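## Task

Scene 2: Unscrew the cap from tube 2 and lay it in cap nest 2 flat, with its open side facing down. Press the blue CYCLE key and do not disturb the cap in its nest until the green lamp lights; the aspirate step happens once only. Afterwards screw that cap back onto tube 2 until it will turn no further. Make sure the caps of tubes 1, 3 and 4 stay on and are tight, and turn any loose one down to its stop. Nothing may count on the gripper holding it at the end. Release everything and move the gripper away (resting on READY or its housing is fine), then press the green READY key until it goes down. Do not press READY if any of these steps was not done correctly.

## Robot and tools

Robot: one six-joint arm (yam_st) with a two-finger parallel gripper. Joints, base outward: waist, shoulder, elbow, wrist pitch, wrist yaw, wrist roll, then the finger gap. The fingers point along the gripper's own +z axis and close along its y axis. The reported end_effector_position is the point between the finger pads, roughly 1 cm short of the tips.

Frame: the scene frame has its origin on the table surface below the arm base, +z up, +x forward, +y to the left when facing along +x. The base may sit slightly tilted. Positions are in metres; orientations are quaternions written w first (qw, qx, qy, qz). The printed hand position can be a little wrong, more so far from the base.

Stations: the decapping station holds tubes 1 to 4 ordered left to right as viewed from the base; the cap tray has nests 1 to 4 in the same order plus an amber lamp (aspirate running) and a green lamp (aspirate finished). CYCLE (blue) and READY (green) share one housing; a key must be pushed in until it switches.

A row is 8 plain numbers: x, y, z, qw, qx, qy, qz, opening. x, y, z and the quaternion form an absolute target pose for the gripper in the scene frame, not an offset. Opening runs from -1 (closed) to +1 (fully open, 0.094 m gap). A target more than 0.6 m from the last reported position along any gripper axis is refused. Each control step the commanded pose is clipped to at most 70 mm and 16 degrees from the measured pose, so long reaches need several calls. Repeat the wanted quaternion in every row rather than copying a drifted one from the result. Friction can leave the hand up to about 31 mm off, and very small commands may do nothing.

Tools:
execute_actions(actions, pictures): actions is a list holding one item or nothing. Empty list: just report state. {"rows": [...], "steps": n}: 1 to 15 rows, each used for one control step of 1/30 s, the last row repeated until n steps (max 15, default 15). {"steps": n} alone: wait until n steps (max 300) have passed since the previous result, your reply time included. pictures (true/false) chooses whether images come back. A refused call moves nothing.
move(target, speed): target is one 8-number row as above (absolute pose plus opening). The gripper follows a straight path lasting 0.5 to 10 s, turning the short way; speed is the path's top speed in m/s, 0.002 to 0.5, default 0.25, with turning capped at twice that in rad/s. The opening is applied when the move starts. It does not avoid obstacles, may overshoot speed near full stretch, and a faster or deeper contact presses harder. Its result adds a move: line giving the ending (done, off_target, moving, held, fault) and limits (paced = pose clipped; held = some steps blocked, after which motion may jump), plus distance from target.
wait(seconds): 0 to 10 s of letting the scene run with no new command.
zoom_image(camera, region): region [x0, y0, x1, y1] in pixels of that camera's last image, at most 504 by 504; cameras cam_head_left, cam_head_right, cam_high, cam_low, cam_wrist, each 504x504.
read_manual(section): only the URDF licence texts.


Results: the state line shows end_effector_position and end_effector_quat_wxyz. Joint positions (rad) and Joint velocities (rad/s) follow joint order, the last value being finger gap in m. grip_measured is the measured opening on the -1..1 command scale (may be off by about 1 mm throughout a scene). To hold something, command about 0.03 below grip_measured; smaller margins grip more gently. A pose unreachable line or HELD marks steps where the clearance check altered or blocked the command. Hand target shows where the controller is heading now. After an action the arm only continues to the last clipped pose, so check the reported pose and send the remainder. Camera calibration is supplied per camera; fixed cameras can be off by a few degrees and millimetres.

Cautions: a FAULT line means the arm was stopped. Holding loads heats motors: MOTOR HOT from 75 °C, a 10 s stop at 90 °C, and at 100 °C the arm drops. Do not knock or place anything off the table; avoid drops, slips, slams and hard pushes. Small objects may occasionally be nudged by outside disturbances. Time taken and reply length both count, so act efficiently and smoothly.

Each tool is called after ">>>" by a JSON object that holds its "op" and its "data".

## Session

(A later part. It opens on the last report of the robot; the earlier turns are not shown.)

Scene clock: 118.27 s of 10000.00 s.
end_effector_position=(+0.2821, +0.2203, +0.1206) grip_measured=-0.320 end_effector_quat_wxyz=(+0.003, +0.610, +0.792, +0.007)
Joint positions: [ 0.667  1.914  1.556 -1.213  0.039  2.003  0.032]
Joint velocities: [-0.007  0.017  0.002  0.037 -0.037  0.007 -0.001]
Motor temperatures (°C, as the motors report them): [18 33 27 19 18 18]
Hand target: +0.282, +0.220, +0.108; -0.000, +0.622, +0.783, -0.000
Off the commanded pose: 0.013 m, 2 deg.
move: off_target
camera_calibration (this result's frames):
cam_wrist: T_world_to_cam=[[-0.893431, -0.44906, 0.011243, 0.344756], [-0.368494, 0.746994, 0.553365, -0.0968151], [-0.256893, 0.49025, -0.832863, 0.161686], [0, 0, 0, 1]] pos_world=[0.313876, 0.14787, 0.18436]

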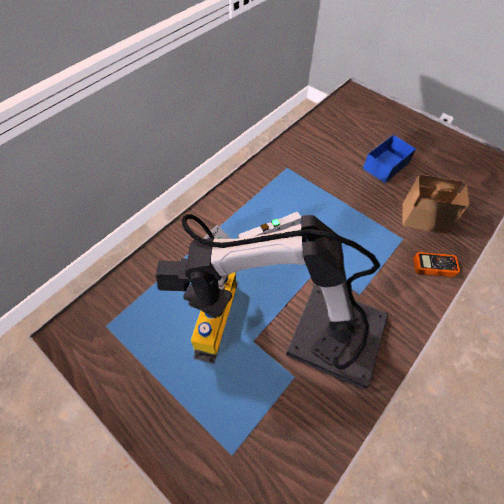

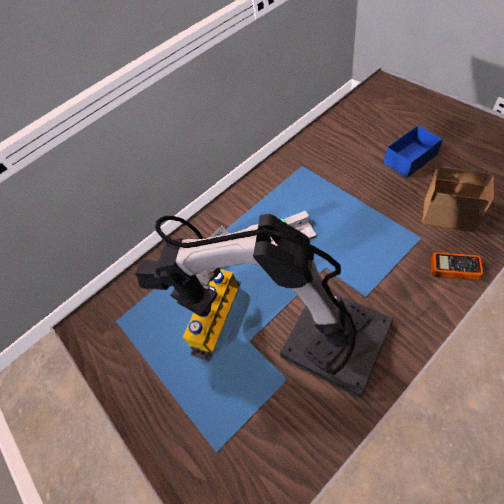

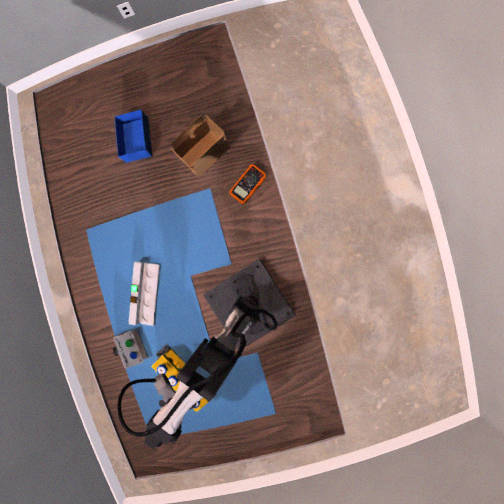

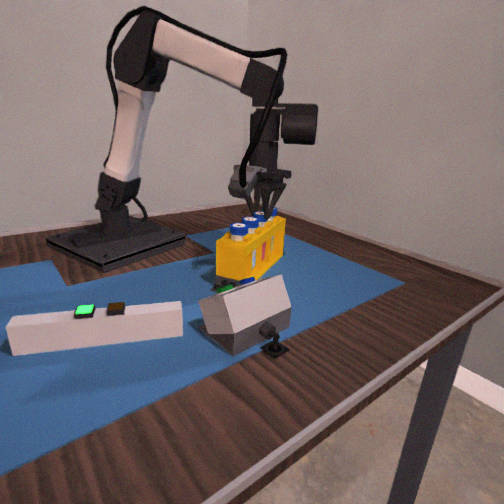

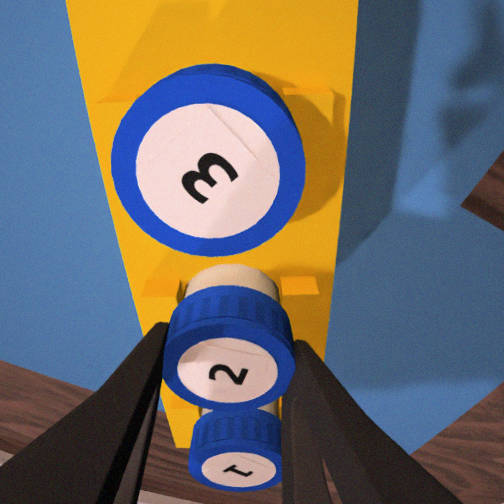

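>>> {"op": "execute_actions", "data": {"actions": [{"rows":[[0.2822,0.2202,0.113,0,0.61,0.792,0,-0.18]],"steps":8}], "pictures": false}}

>>> {"op": "move", "data": {"target": [0.2822,0.2202,0.108,0,-0.342,0.94,0,-0.18], "speed": 0.5}}

>>> {"op": "move", "data": {"target": [0.2822,0.2202,0.11,0,-0.9744,0.225,0,-0.18], "speed": 0.5}}

>>> {"op": "execute_actions", "data": {"actions": [{"rows":[[0.2822,0.2202,0.11,0,-0.9744,0.225,0,-0.35]],"steps":8}], "pictures": false}}

>>> {"op": "move", "data": {"target": [0.2822,0.2202,0.11,0,-0.9205,0.3907,0,-0.35], "speed": 0.2}}

Scene clock: 120.60 s of 10000.00 s.
end_effector_position=(+0.2821, +0.2203, +0.1206) grip_measured=-0.182 end_effector_quat_wxyz=(+0.003, +0.611, +0.792, +0.007)
Joint positions: [ 0.667  1.914  1.556 -1.213  0.039  2.004  0.038]
Joint velocities: [ 0.012  0.002 -0.012 -0.037 -0.066  0.022 -0.001]
Motor temperatures (°C, as the motors report them): [18 33 27 19 18 18]
Hand target: +0.282, +0.220, +0.113; +0.000, +0.610, +0.792, -0.000
Off the commanded pose: 0.008 m, 1 deg.
Steps of this call (steps 1 to 62: nothing new was sent; steps 63 to 70: all 8 steps of this action). Readings (end_effector_position):
63: (+0.2821, +0.2203, +0.1206)
64: (+0.2821, +0.2203, +0.1206)
66: (+0.2821, +0.2203, +0.1206)
70: the state above

Scene clock: 123.60 s of 10000.00 s.
end_effector_position=(+0.2822, +0.2204, +0.1182) grip_measured=-0.182 end_effector_quat_wxyz=(+0.008, -0.337, +0.942, +0.002)
Joint positions: [ 0.667  1.914  1.546 -1.201  0.039  0.004  0.038]
Joint velocities: [ 0.002 -0.012 -0.007 -0.007 -0.022 -0.037  0.001]
Motor temperatures (°C, as the motors report them): [18 33 27 19 18 18]
Hand target: +0.282, +0.220, +0.108; -0.000, -0.342, +0.940, +0.000
Off the commanded pose: 0.010 m, 1 deg.
move: done
camera_calibration (this result's frames):
cam_wrist: T_world_to_cam=[[0.778983, -0.626225, 0.0320522, -0.0904478], [-0.541586, -0.646175, 0.537719, 0.262255], [-0.316022, -0.436233, -0.842515, 0.381613], [0, 0, 0, 1]] pos_world=[0.333089, 0.279295, 0.183394]

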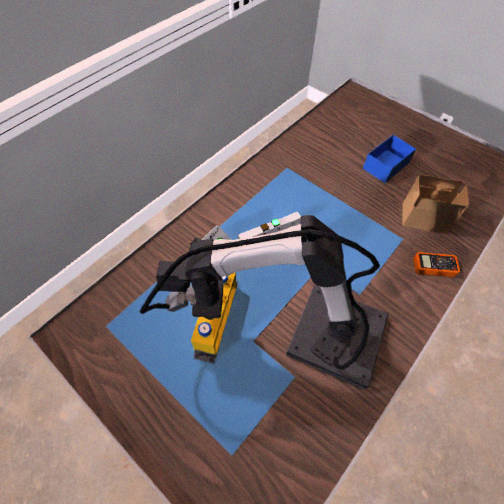

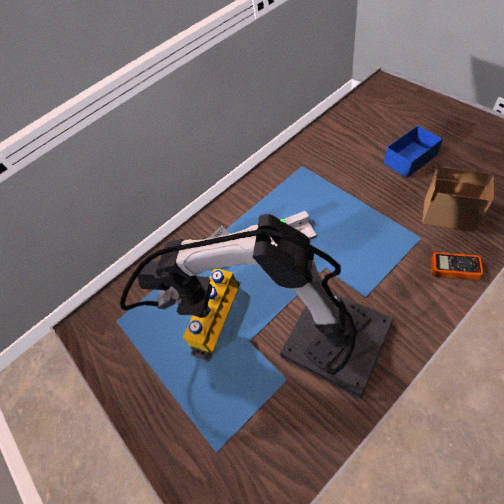

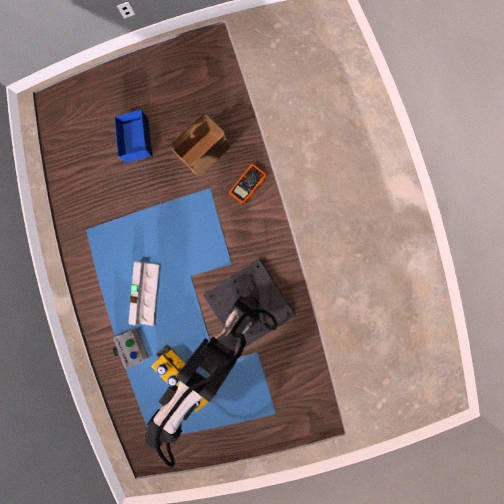

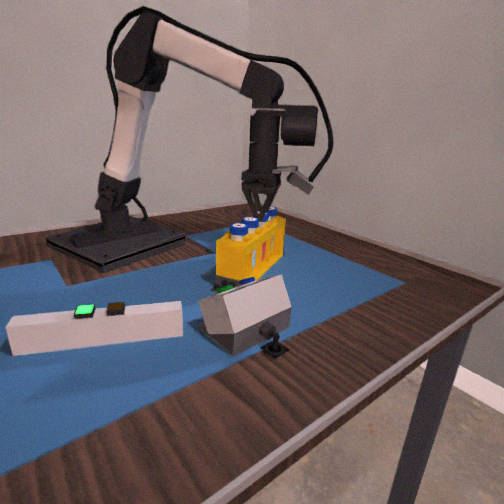

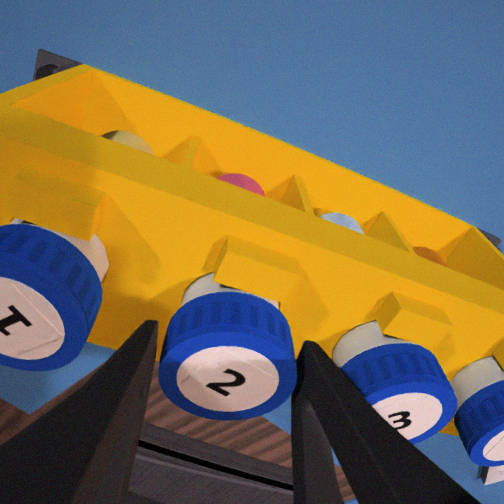

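Scene clock: 126.37 s of 10000.00 s.
end_effector_position=(+0.2822, +0.2204, +0.1182) grip_measured=-0.182 end_effector_quat_wxyz=(-0.006, +0.973, -0.230, +0.006)
Joint positions: [ 0.667  1.914  1.546 -1.201  0.039 -1.986  0.038]
Joint velocities: [ 0.007  0.012 -0.002  0.022  0.007 -0.095 -0.   ]
Motor temperatures (°C, as the motors report them): [18 33 27 19 18 18]
Hand target: +0.282, +0.220, +0.110; -0.000, +0.974, -0.225, -0.000
Off the commanded pose: 0.008 m, 1 deg.
move: done
camera_calibration (this result's frames):
cam_wrist: T_world_to_cam=[[0.254234, 0.966319, 0.0399139, -0.294359], [0.794642, -0.232235, 0.560902, -0.208779], [0.55128, -0.110883, -0.826919, 0.0633223], [0, 0, 0, 1]] pos_world=[0.205832, 0.242981, 0.181216]

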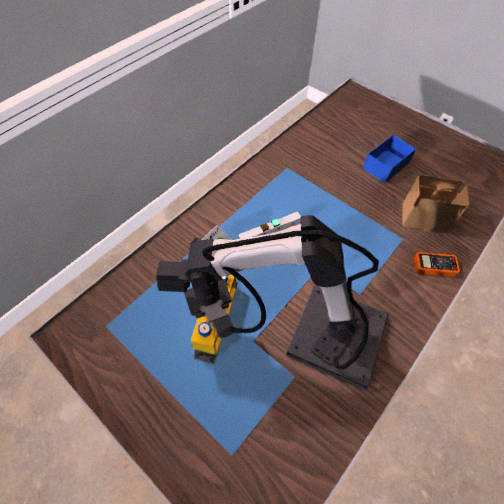

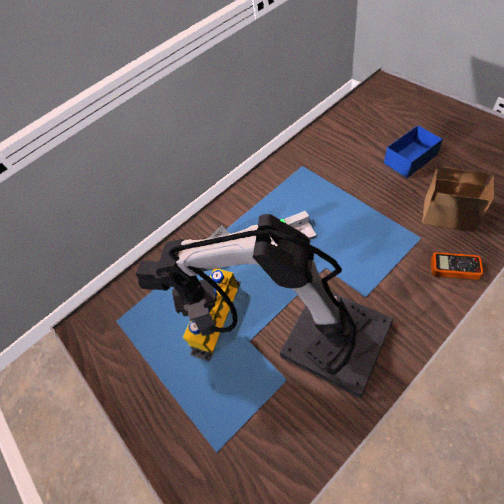

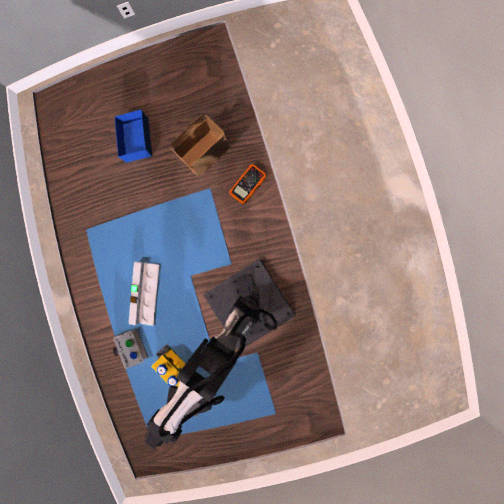

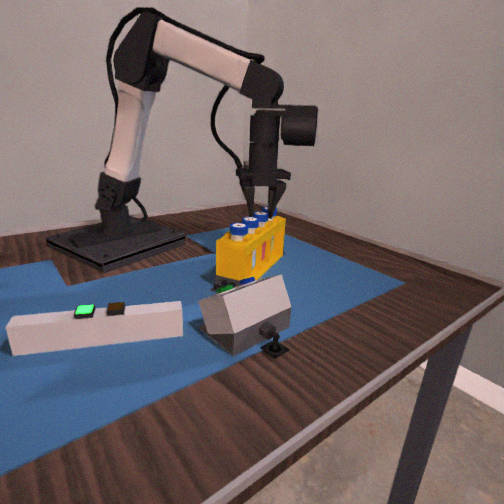

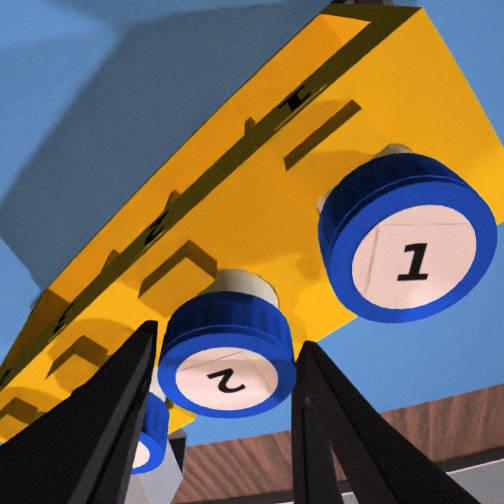

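Scene clock: 126.63 s of 10000.00 s.
end_effector_position=(+0.2821, +0.2203, +0.1182) grip_measured=-0.313 end_effector_quat_wxyz=(-0.006, +0.973, -0.229, +0.006)
Joint positions: [ 0.667  1.914  1.546 -1.202  0.039 -1.989  0.032]
Joint velocities: [ 0.002 -0.012  0.002  0.007 -0.037 -0.022 -0.001]
Motor temperatures (°C, as the motors report them): [18 33 27 19 18 18]
Hand target: +0.282, +0.220, +0.110; +0.000, +0.974, -0.225, -0.000
Off the commanded pose: 0.008 m, 1 deg.
Steps of this call (steps 1 to 8: all 8 steps of this action). Readings (end_effector_position):
1: (+0.2822, +0.2204, +0.1182)
2: (+0.2821, +0.2203, +0.1182)
4: (+0.2821, +0.2203, +0.1182)
8: the state above

Scene clock: 128.27 s of 10000.00 s.
end_effector_position=(+0.2826, +0.2197, +0.1182) grip_measured=-0.313 end_effector_quat_wxyz=(-0.006, +0.942, -0.336, +0.007)
Joint positions: [ 0.667  1.914  1.546 -1.202  0.044 -1.765  0.032]
Joint velocities: [ 0.012  0.017 -0.002 -0.037  0.066  0.007 -0.   ]
Motor temperatures (°C, as the motors report them): [18 33 27 19 18 18]
Hand target: +0.282, +0.220, +0.110; -0.000, +0.921, -0.389, -0.000
Off the commanded pose: 0.008 m, 7 deg.
move: off_target
camera_calibration (this result's frames):
cam_wrist: T_world_to_cam=[[0.45975, 0.887156, 0.0398093, -0.334468], [0.723828, -0.400327, 0.561971, -0.152499], [0.514492, -0.229551, -0.826199, 0.099371], [0, 0, 0, 1]] pos_world=[0.213029, 0.258487, 0.181115]

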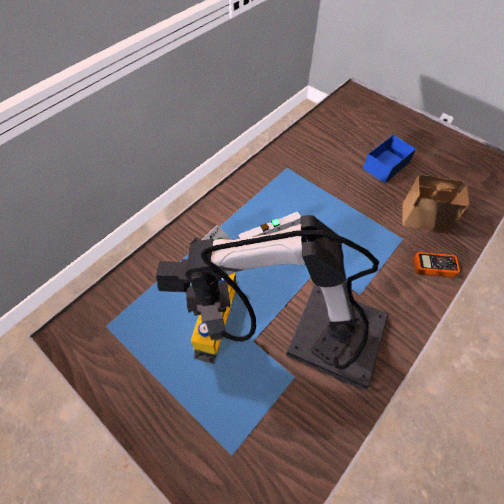

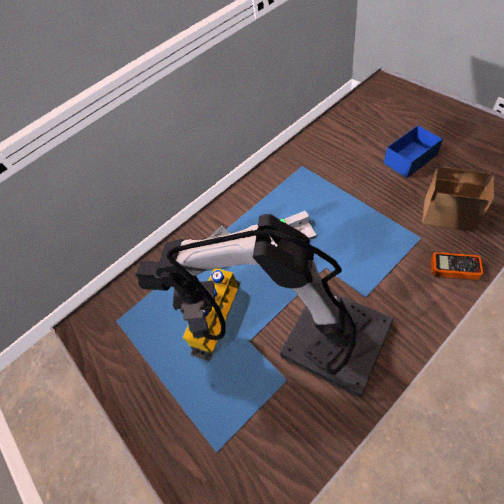

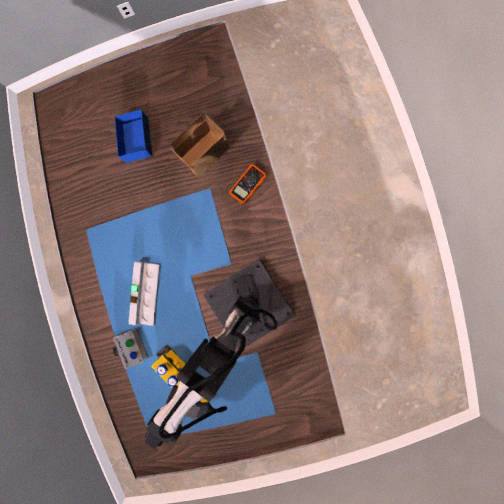

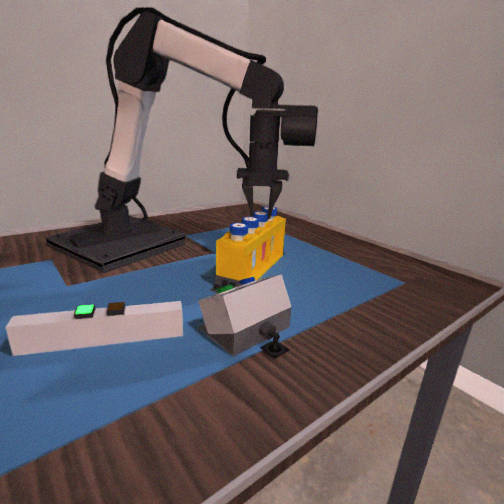

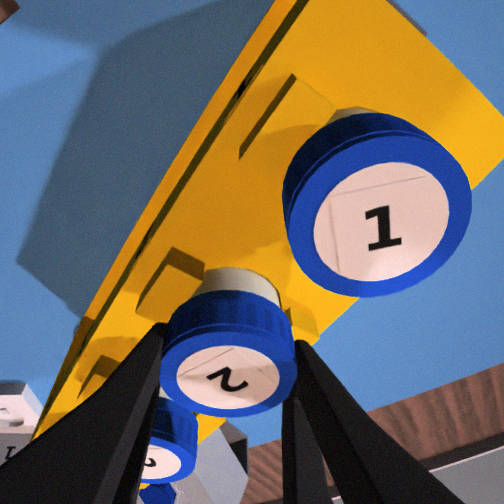

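>>> {"op": "execute_actions", "data": {"actions": [{"rows":[[0.2822,0.2202,0.115,0,-0.942,0.336,0,-0.18]],"steps":6}], "pictures": false}}

>>> {"op": "move", "data": {"target": [0.2822,0.2202,0.115,0,-0.8616,0.5075,0,0.1], "speed": 0.5}}

>>> {"op": "move", "data": {"target": [0.2555,0.268,0.116,0,-0.8616,0.5075,0,0.1], "speed": 0.08}}

Scene clock: 129.77 s of 10000.00 s.
end_effector_position=(+0.2826, +0.2198, +0.1182) grip_measured=-0.182 end_effector_quat_wxyz=(-0.006, +0.942, -0.336, +0.007)
Joint positions: [ 0.667  1.914  1.546 -1.202  0.044 -1.767  0.038]
Joint velocities: [ 0.002  0.002  0.017 -0.051  0.051 -0.037 -0.   ]
Motor temperatures (°C, as the motors report them): [18 33 27 19 18 18]
Hand target: +0.282, +0.220, +0.115; -0.000, +0.942, -0.336, +0.000
Off the commanded pose: 0.003 m, 1 deg.
Steps of this call (steps 1 to 39: nothing new was sent; steps 40 to 45: all 6 steps of this action). Readings (end_effector_position):
40: (+0.2826, +0.2198, +0.1182)
41: (+0.2826, +0.2198, +0.1182)
43: (+0.2826, +0.2198, +0.1182)
45: the state above

Scene clock: 131.10 s of 10000.00 s.
end_effector_position=(+0.2826, +0.2198, +0.1182) grip_measured=+0.098 end_effector_quat_wxyz=(-0.007, +0.865, -0.501, +0.006)
Joint positions: [ 0.667  1.914  1.546 -1.202  0.044 -1.4    0.052]
Joint velocities: [ 0.002 -0.007 -0.007  0.037  0.081 -0.007 -0.   ]
Motor temperatures (°C, as the motors report them): [18 33 27 19 18 18]
Hand target: +0.282, +0.220, +0.115; -0.000, +0.862, -0.507, +0.000
Off the commanded pose: 0.003 m, 1 deg.
move: done
camera_calibration (this result's frames):
cam_wrist: T_world_to_cam=[[0.745931, 0.664601, 0.0435053, -0.366895], [0.534105, -0.635932, 0.557066, -0.0464736], [0.397893, -0.392296, -0.829328, 0.168491], [0, 0, 0, 1]] pos_world=[0.231459, 0.280383, 0.181585]

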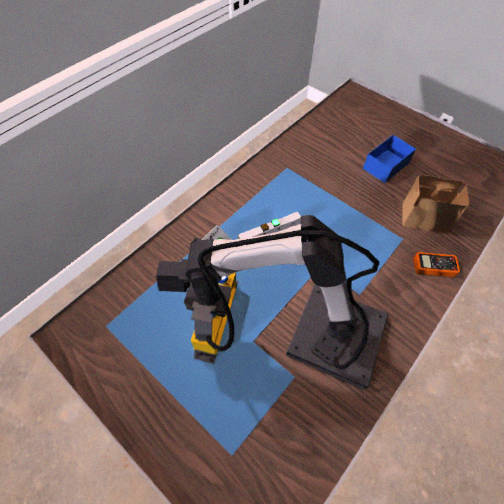

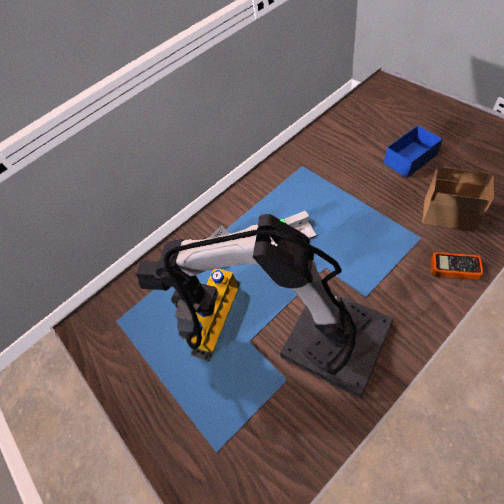

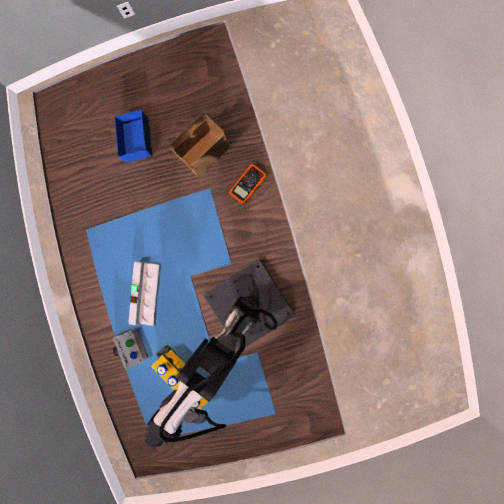

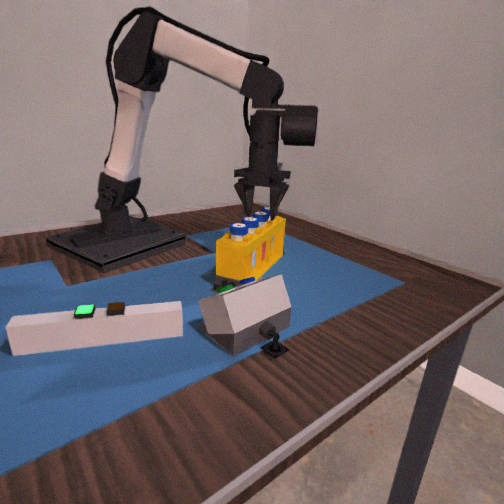

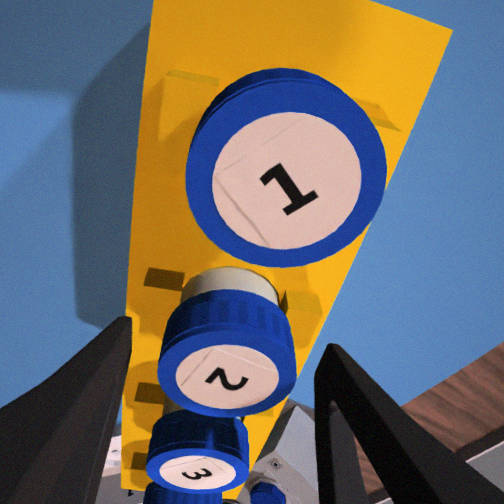

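Scene clock: 132.20 s of 10000.00 s.
end_effector_position=(+0.2557, +0.2650, +0.1160) grip_measured=+0.098 end_effector_quat_wxyz=(-0.003, +0.864, -0.504, +0.005)
Joint positions: [ 0.807  1.97   1.606 -1.22   0.042 -1.254  0.052]
Joint velocities: [ 0.012 -0.012  0.007 -0.066  0.037  0.051 -0.   ]
Motor temperatures (°C, as the motors report them): [18 33 28 19 18 18]
Hand target: +0.255, +0.268, +0.116; +0.001, +0.861, -0.508, +0.001
Off the commanded pose: 0.003 m, 1 deg.
move: done
camera_calibration (this result's frames):
cam_wrist: T_world_to_cam=[[0.749934, 0.660518, 0.03625, -0.375911], [0.533568, -0.636372, 0.557078, -0.0018963], [0.391029, -0.39843, -0.829669, 0.198579], [0, 0, 0, 1]] pos_world=[0.20527, 0.32621, 0.179438]

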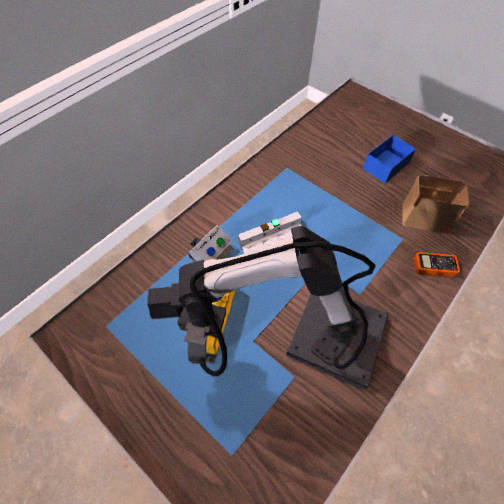

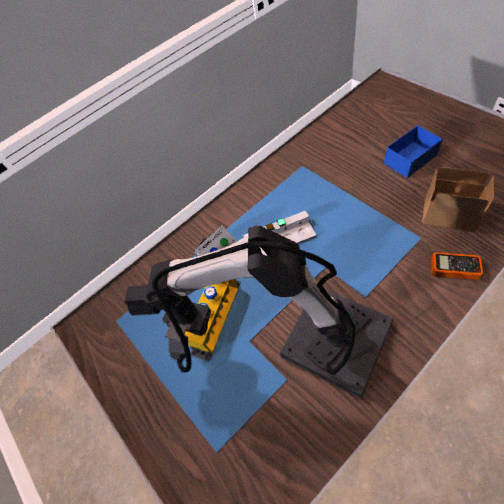

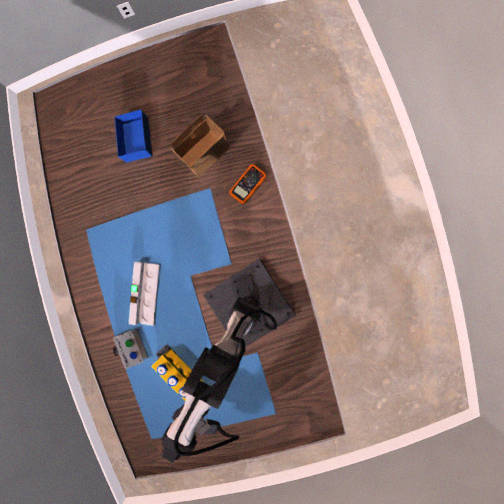

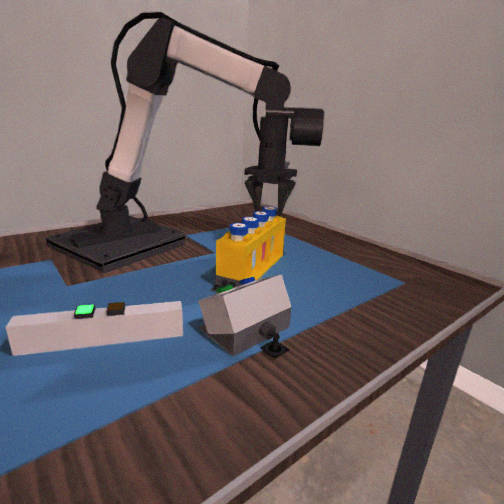

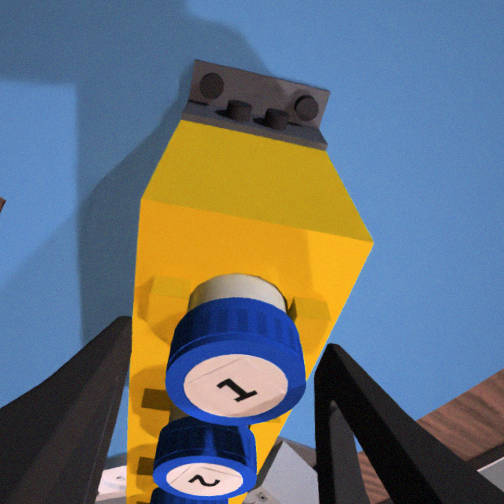

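>>> {"op": "execute_actions", "data": {"actions": [{"rows":[[0.2572,0.266,0.115,0,-0.8616,0.5075,0,-0.35]],"steps":10}], "pictures": false}}

>>> {"op": "move", "data": {"target": [0.2572,0.266,0.112,0,-0.7009,0.7133,0,-0.35], "speed": 0.25}}

Scene clock: 133.80 s of 10000.00 s.
end_effector_position=(+0.2573, +0.2661, +0.1159) grip_measured=-0.308 end_effector_quat_wxyz=(-0.006, +0.863, -0.505, +0.006)
Joint positions: [ 0.806  1.971  1.608 -1.213  0.044 -1.252  0.033]
Joint velocities: [-0.007 -0.032 -0.012 -0.051 -0.051 -0.037  0.   ]
Motor temperatures (°C, as the motors report them): [18 33 28 19 18 18]
Hand target: +0.257, +0.266, +0.115; -0.000, +0.862, -0.507, +0.000
Off the commanded pose: 0.001 m, 1 deg.
Steps of this call (steps 1 to 38: nothing new was sent; steps 39 to 48: all 10 steps of this action). Readings (end_effector_position):
39: (+0.2555, +0.2648, +0.1160)
40: (+0.2571, +0.2659, +0.1161)
42: (+0.2573, +0.2661, +0.1159)
46: (+0.2573, +0.2661, +0.1159)
48: the state above

Scene clock: 135.70 s of 10000.00 s.
end_effector_position=(+0.2574, +0.2656, +0.1159) grip_measured=-0.309 end_effector_quat_wxyz=(-0.007, +0.737, -0.676, +0.006)
Joint positions: [ 0.806  1.971  1.608 -1.215  0.047 -0.827  0.032]
Joint velocities: [ 0.007 -0.002 -0.017 -0.037  0.037 -0.007 -0.001]
Motor temperatures (°C, as the motors report them): [18 33 28 19 18 18]
Hand target: +0.257, +0.266, +0.112; -0.000, +0.702, -0.712, -0.000
Off the commanded pose: 0.004 m, 6 deg.
move: off_target
camera_calibration (this result's frames):
cam_wrist: T_world_to_cam=[[0.956101, 0.289629, 0.0445731, -0.333105], [0.217582, -0.803535, 0.554066, 0.123736], [0.19629, -0.520045, -0.831278, 0.280657], [0, 0, 0, 1]] pos_world=[0.236469, 0.341857, 0.179593]

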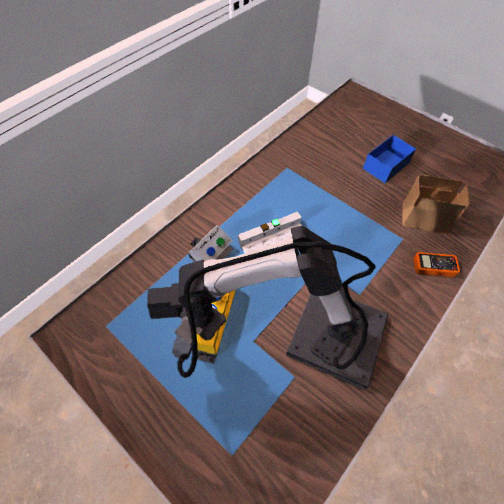

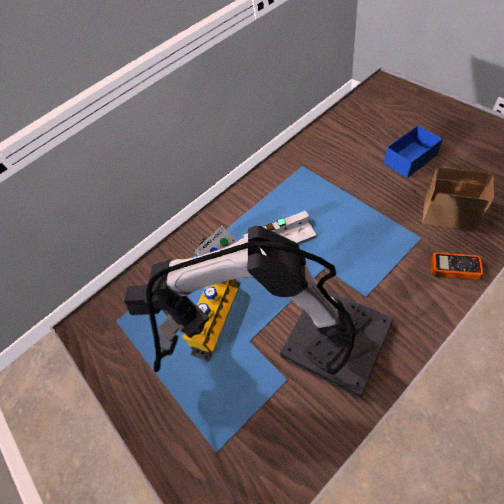

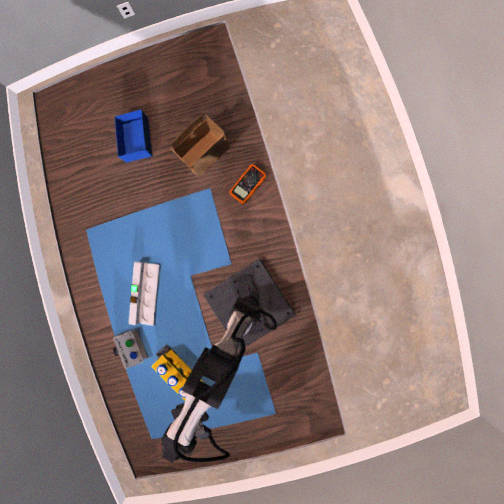

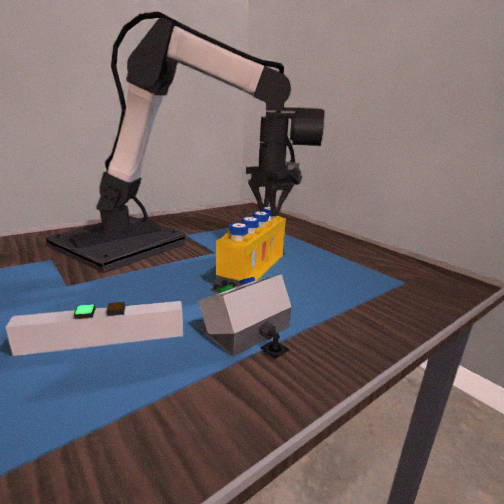

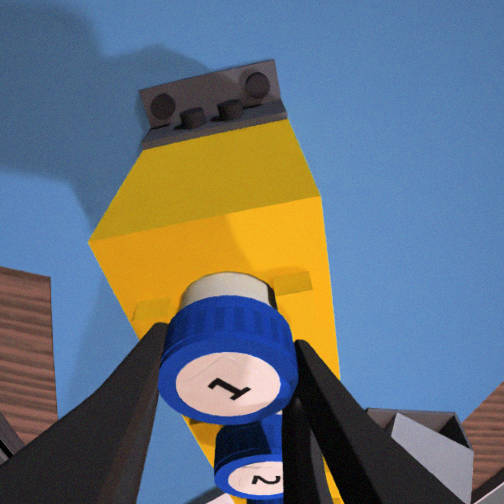

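>>> {"op": "execute_actions", "data": {"actions": [{"rows":[[0.2573,0.2658,0.116,0,-0.737,0.676,0,-0.18]],"steps":6}], "pictures": false}}

>>> {"op": "move", "data": {"target": [0.2573,0.2658,0.116,0,-0.8616,0.5075,0,0.1], "speed": 0.5}}

>>> {"op": "move", "data": {"target": [0.3085,0.172,0.118,0,-0.8616,0.5075,0,0.1], "speed": 0.08}}

Scene clock: 136.83 s of 10000.00 s.
end_effector_position=(+0.2563, +0.2650, +0.1159) grip_measured=-0.182 end_effector_quat_wxyz=(-0.004, +0.738, -0.675, +0.005)
Joint positions: [ 0.806  1.971  1.608 -1.22   0.044 -0.829  0.038]
Joint velocities: [ 0.002  0.012 -0.002 -0.081 -0.081 -0.066 -0.001]
Motor temperatures (°C, as the motors report them): [18 33 28 19 18 18]
Hand target: +0.257, +0.266, +0.116; -0.000, +0.737, -0.676, -0.000
Off the commanded pose: 0.001 m, 1 deg.
Steps of this call (steps 1 to 28: nothing new was sent; steps 29 to 34: all 6 steps of this action). Readings (end_effector_position):
29: (+0.2573, +0.2657, +0.1159)
30: (+0.2571, +0.2655, +0.1159)
32: (+0.2565, +0.2651, +0.1159)
34: the state above

Scene clock: 138.20 s of 10000.00 s.
end_effector_position=(+0.2560, +0.2648, +0.1159) grip_measured=+0.098 end_effector_quat_wxyz=(-0.003, +0.859, -0.511, +0.005)
Joint positions: [ 0.806  1.971  1.608 -1.221  0.044 -1.237  0.052]
Joint velocities: [ 0.017 -0.007  0.007 -0.022 -0.051 -0.022  0.   ]
Motor temperatures (°C, as the motors report them): [18 33 28 19 18 18]
Hand target: +0.257, +0.266, +0.116; -0.000, +0.862, -0.508, +0.000
Off the commanded pose: 0.002 m, 1 deg.
move: done
camera_calibration (this result's frames):
cam_wrist: T_world_to_cam=[[0.76114, 0.647643, 0.0349786, -0.37525], [0.522715, -0.64446, 0.558069, 0.00272074], [0.383972, -0.406485, -0.829057, 0.202133], [0, 0, 0, 1]] pos_world=[0.206582, 0.326946, 0.179188]

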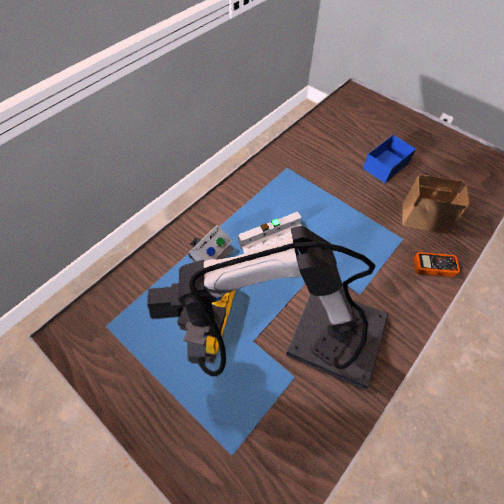

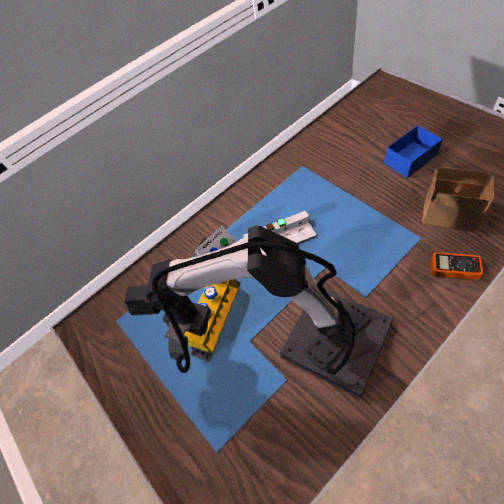

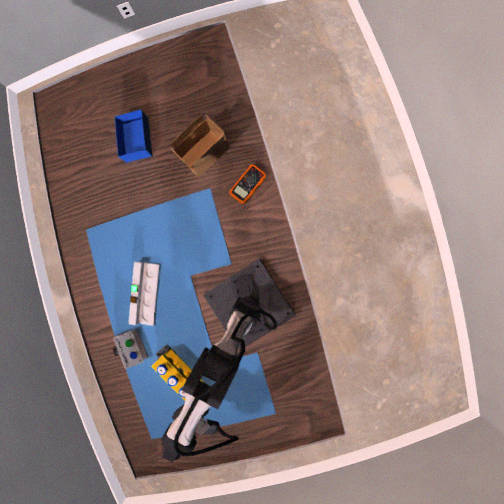

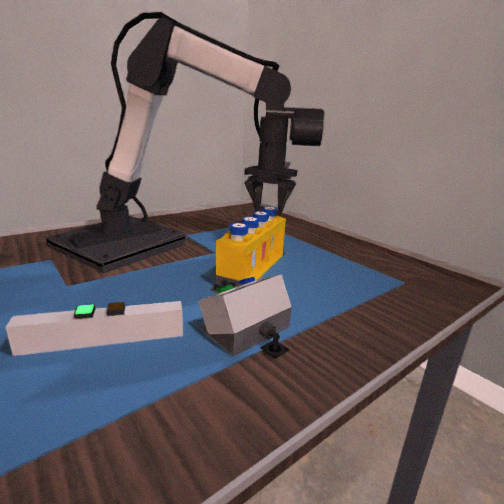

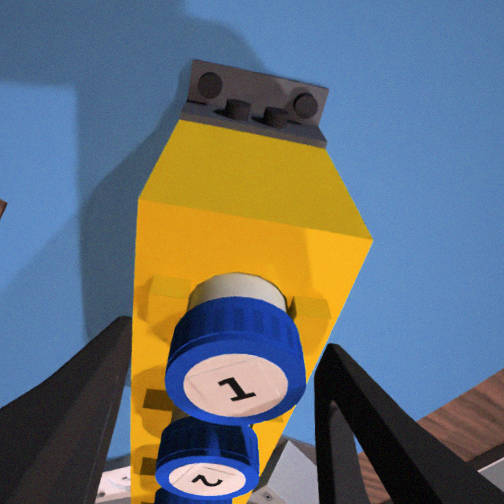

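Scene clock: 139.93 s of 10000.00 s.
end_effector_position=(+0.3120, +0.1739, +0.1145) grip_measured=+0.098 end_effector_quat_wxyz=(+0.005, +0.859, -0.512, -0.000)
Joint positions: [ 0.514  1.928  1.559 -1.221  0.044 -1.528  0.052]
Joint velocities: [-0.002 -0.002  0.007 -0.007  0.051  0.007 -0.001]
Motor temperatures (°C, as the motors report them): [18 34 28 19 18 18]
Hand target: +0.310, +0.173, +0.118; -0.001, +0.862, -0.508, -0.001
Off the commanded pose: 0.005 m, 1 deg.
move: done
camera_calibration (this result's frames):
cam_wrist: T_world_to_cam=[[0.762037, 0.647306, 0.0171368, -0.357206], [0.531668, -0.640572, 0.554072, -0.0873626], [0.369632, -0.413113, -0.832292, 0.1485], [0, 0, 0, 1]] pos_world=[0.263763, 0.236607, 0.178122]

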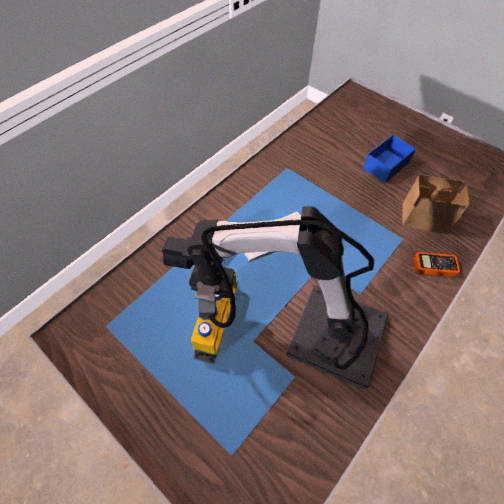

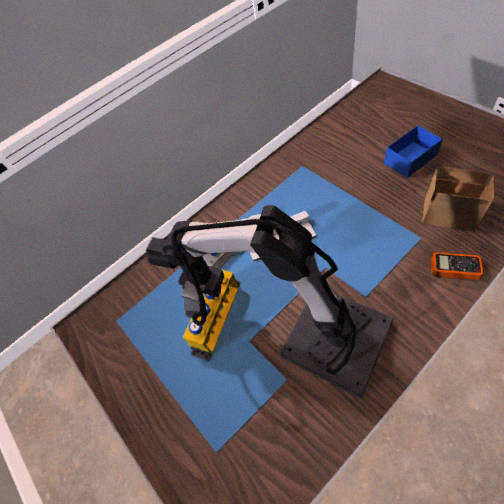

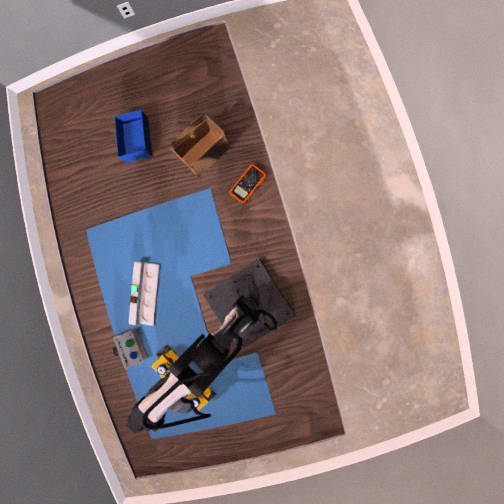

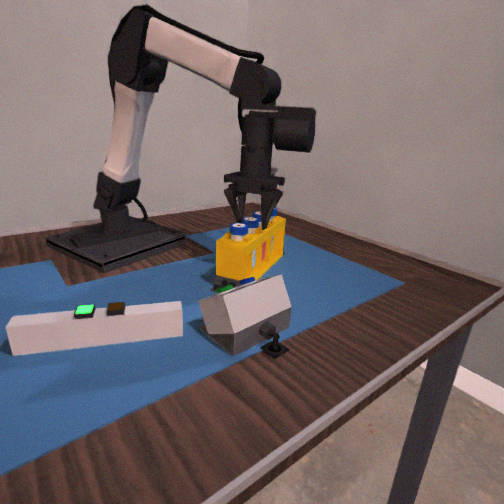

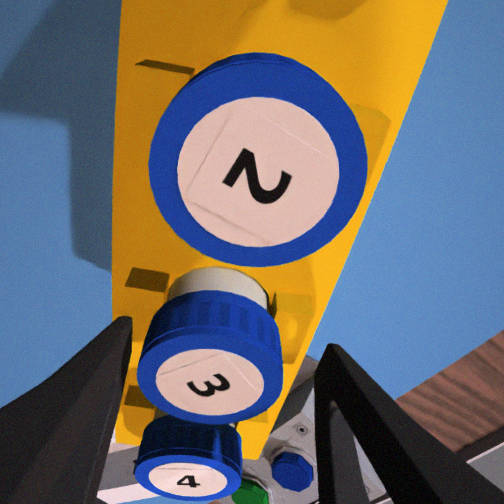

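Off by ~4 mm outward, ~3 mm past. Correct.

>>> {"op": "move", "data": {"target": [0.3025,0.1755,0.119,0,-0.8616,0.5075,0,0.1], "speed": 0.03}}

Scene clock: 141.13 s of 10000.00 s.
end_effector_position=(+0.3064, +0.1739, +0.1159) grip_measured=+0.098 end_effector_quat_wxyz=(+0.005, +0.862, -0.507, -0.000)
Joint positions: [ 0.523  1.91   1.54  -1.221  0.044 -1.531  0.052]
Joint velocities: [-0.012  0.007 -0.002 -0.007  0.022  0.007 -0.   ]
Motor temperatures (°C, as the motors report them): [18 34 28 19 18 18]
Hand target: +0.302, +0.175, +0.119; +0.000, +0.862, -0.507, -0.000
Off the commanded pose: 0.005 m, 1 deg.
move: done
camera_calibration (this result's frames):
cam_wrist: T_world_to_cam=[[0.754816, 0.655733, 0.0163125, -0.352109], [0.53912, -0.634365, 0.554014, -0.0885071], [0.373633, -0.409384, -0.832348, 0.149919], [0, 0, 0, 1]] pos_world=[0.257479, 0.236118, 0.179563]

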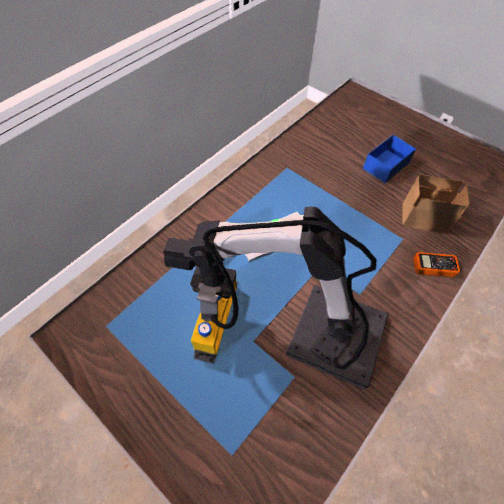

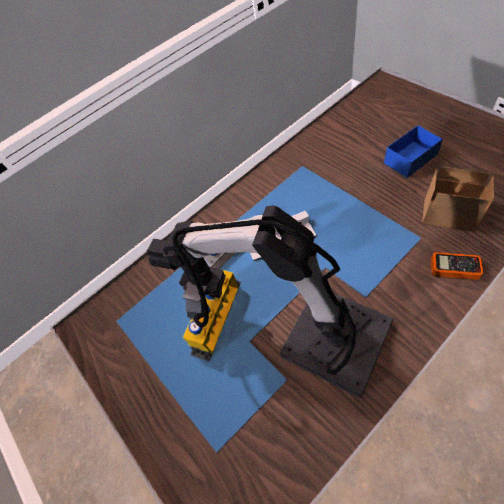

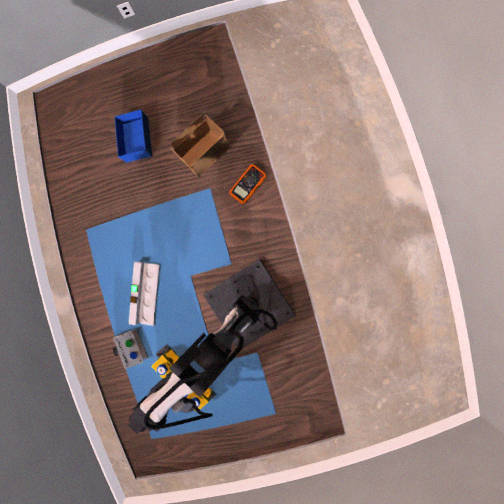

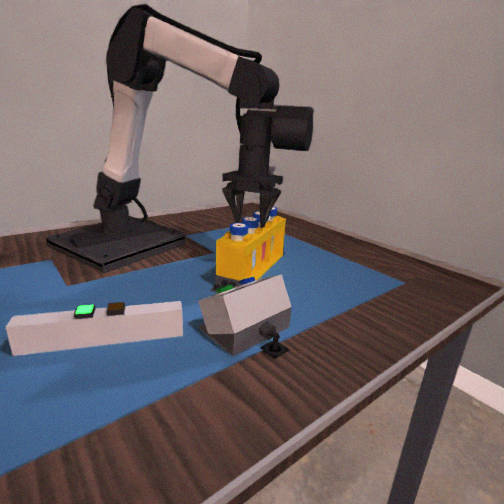

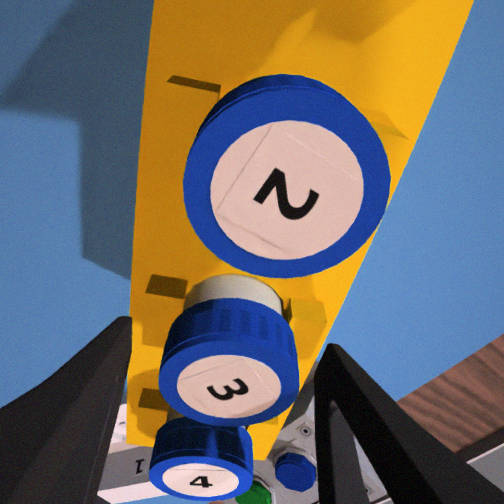

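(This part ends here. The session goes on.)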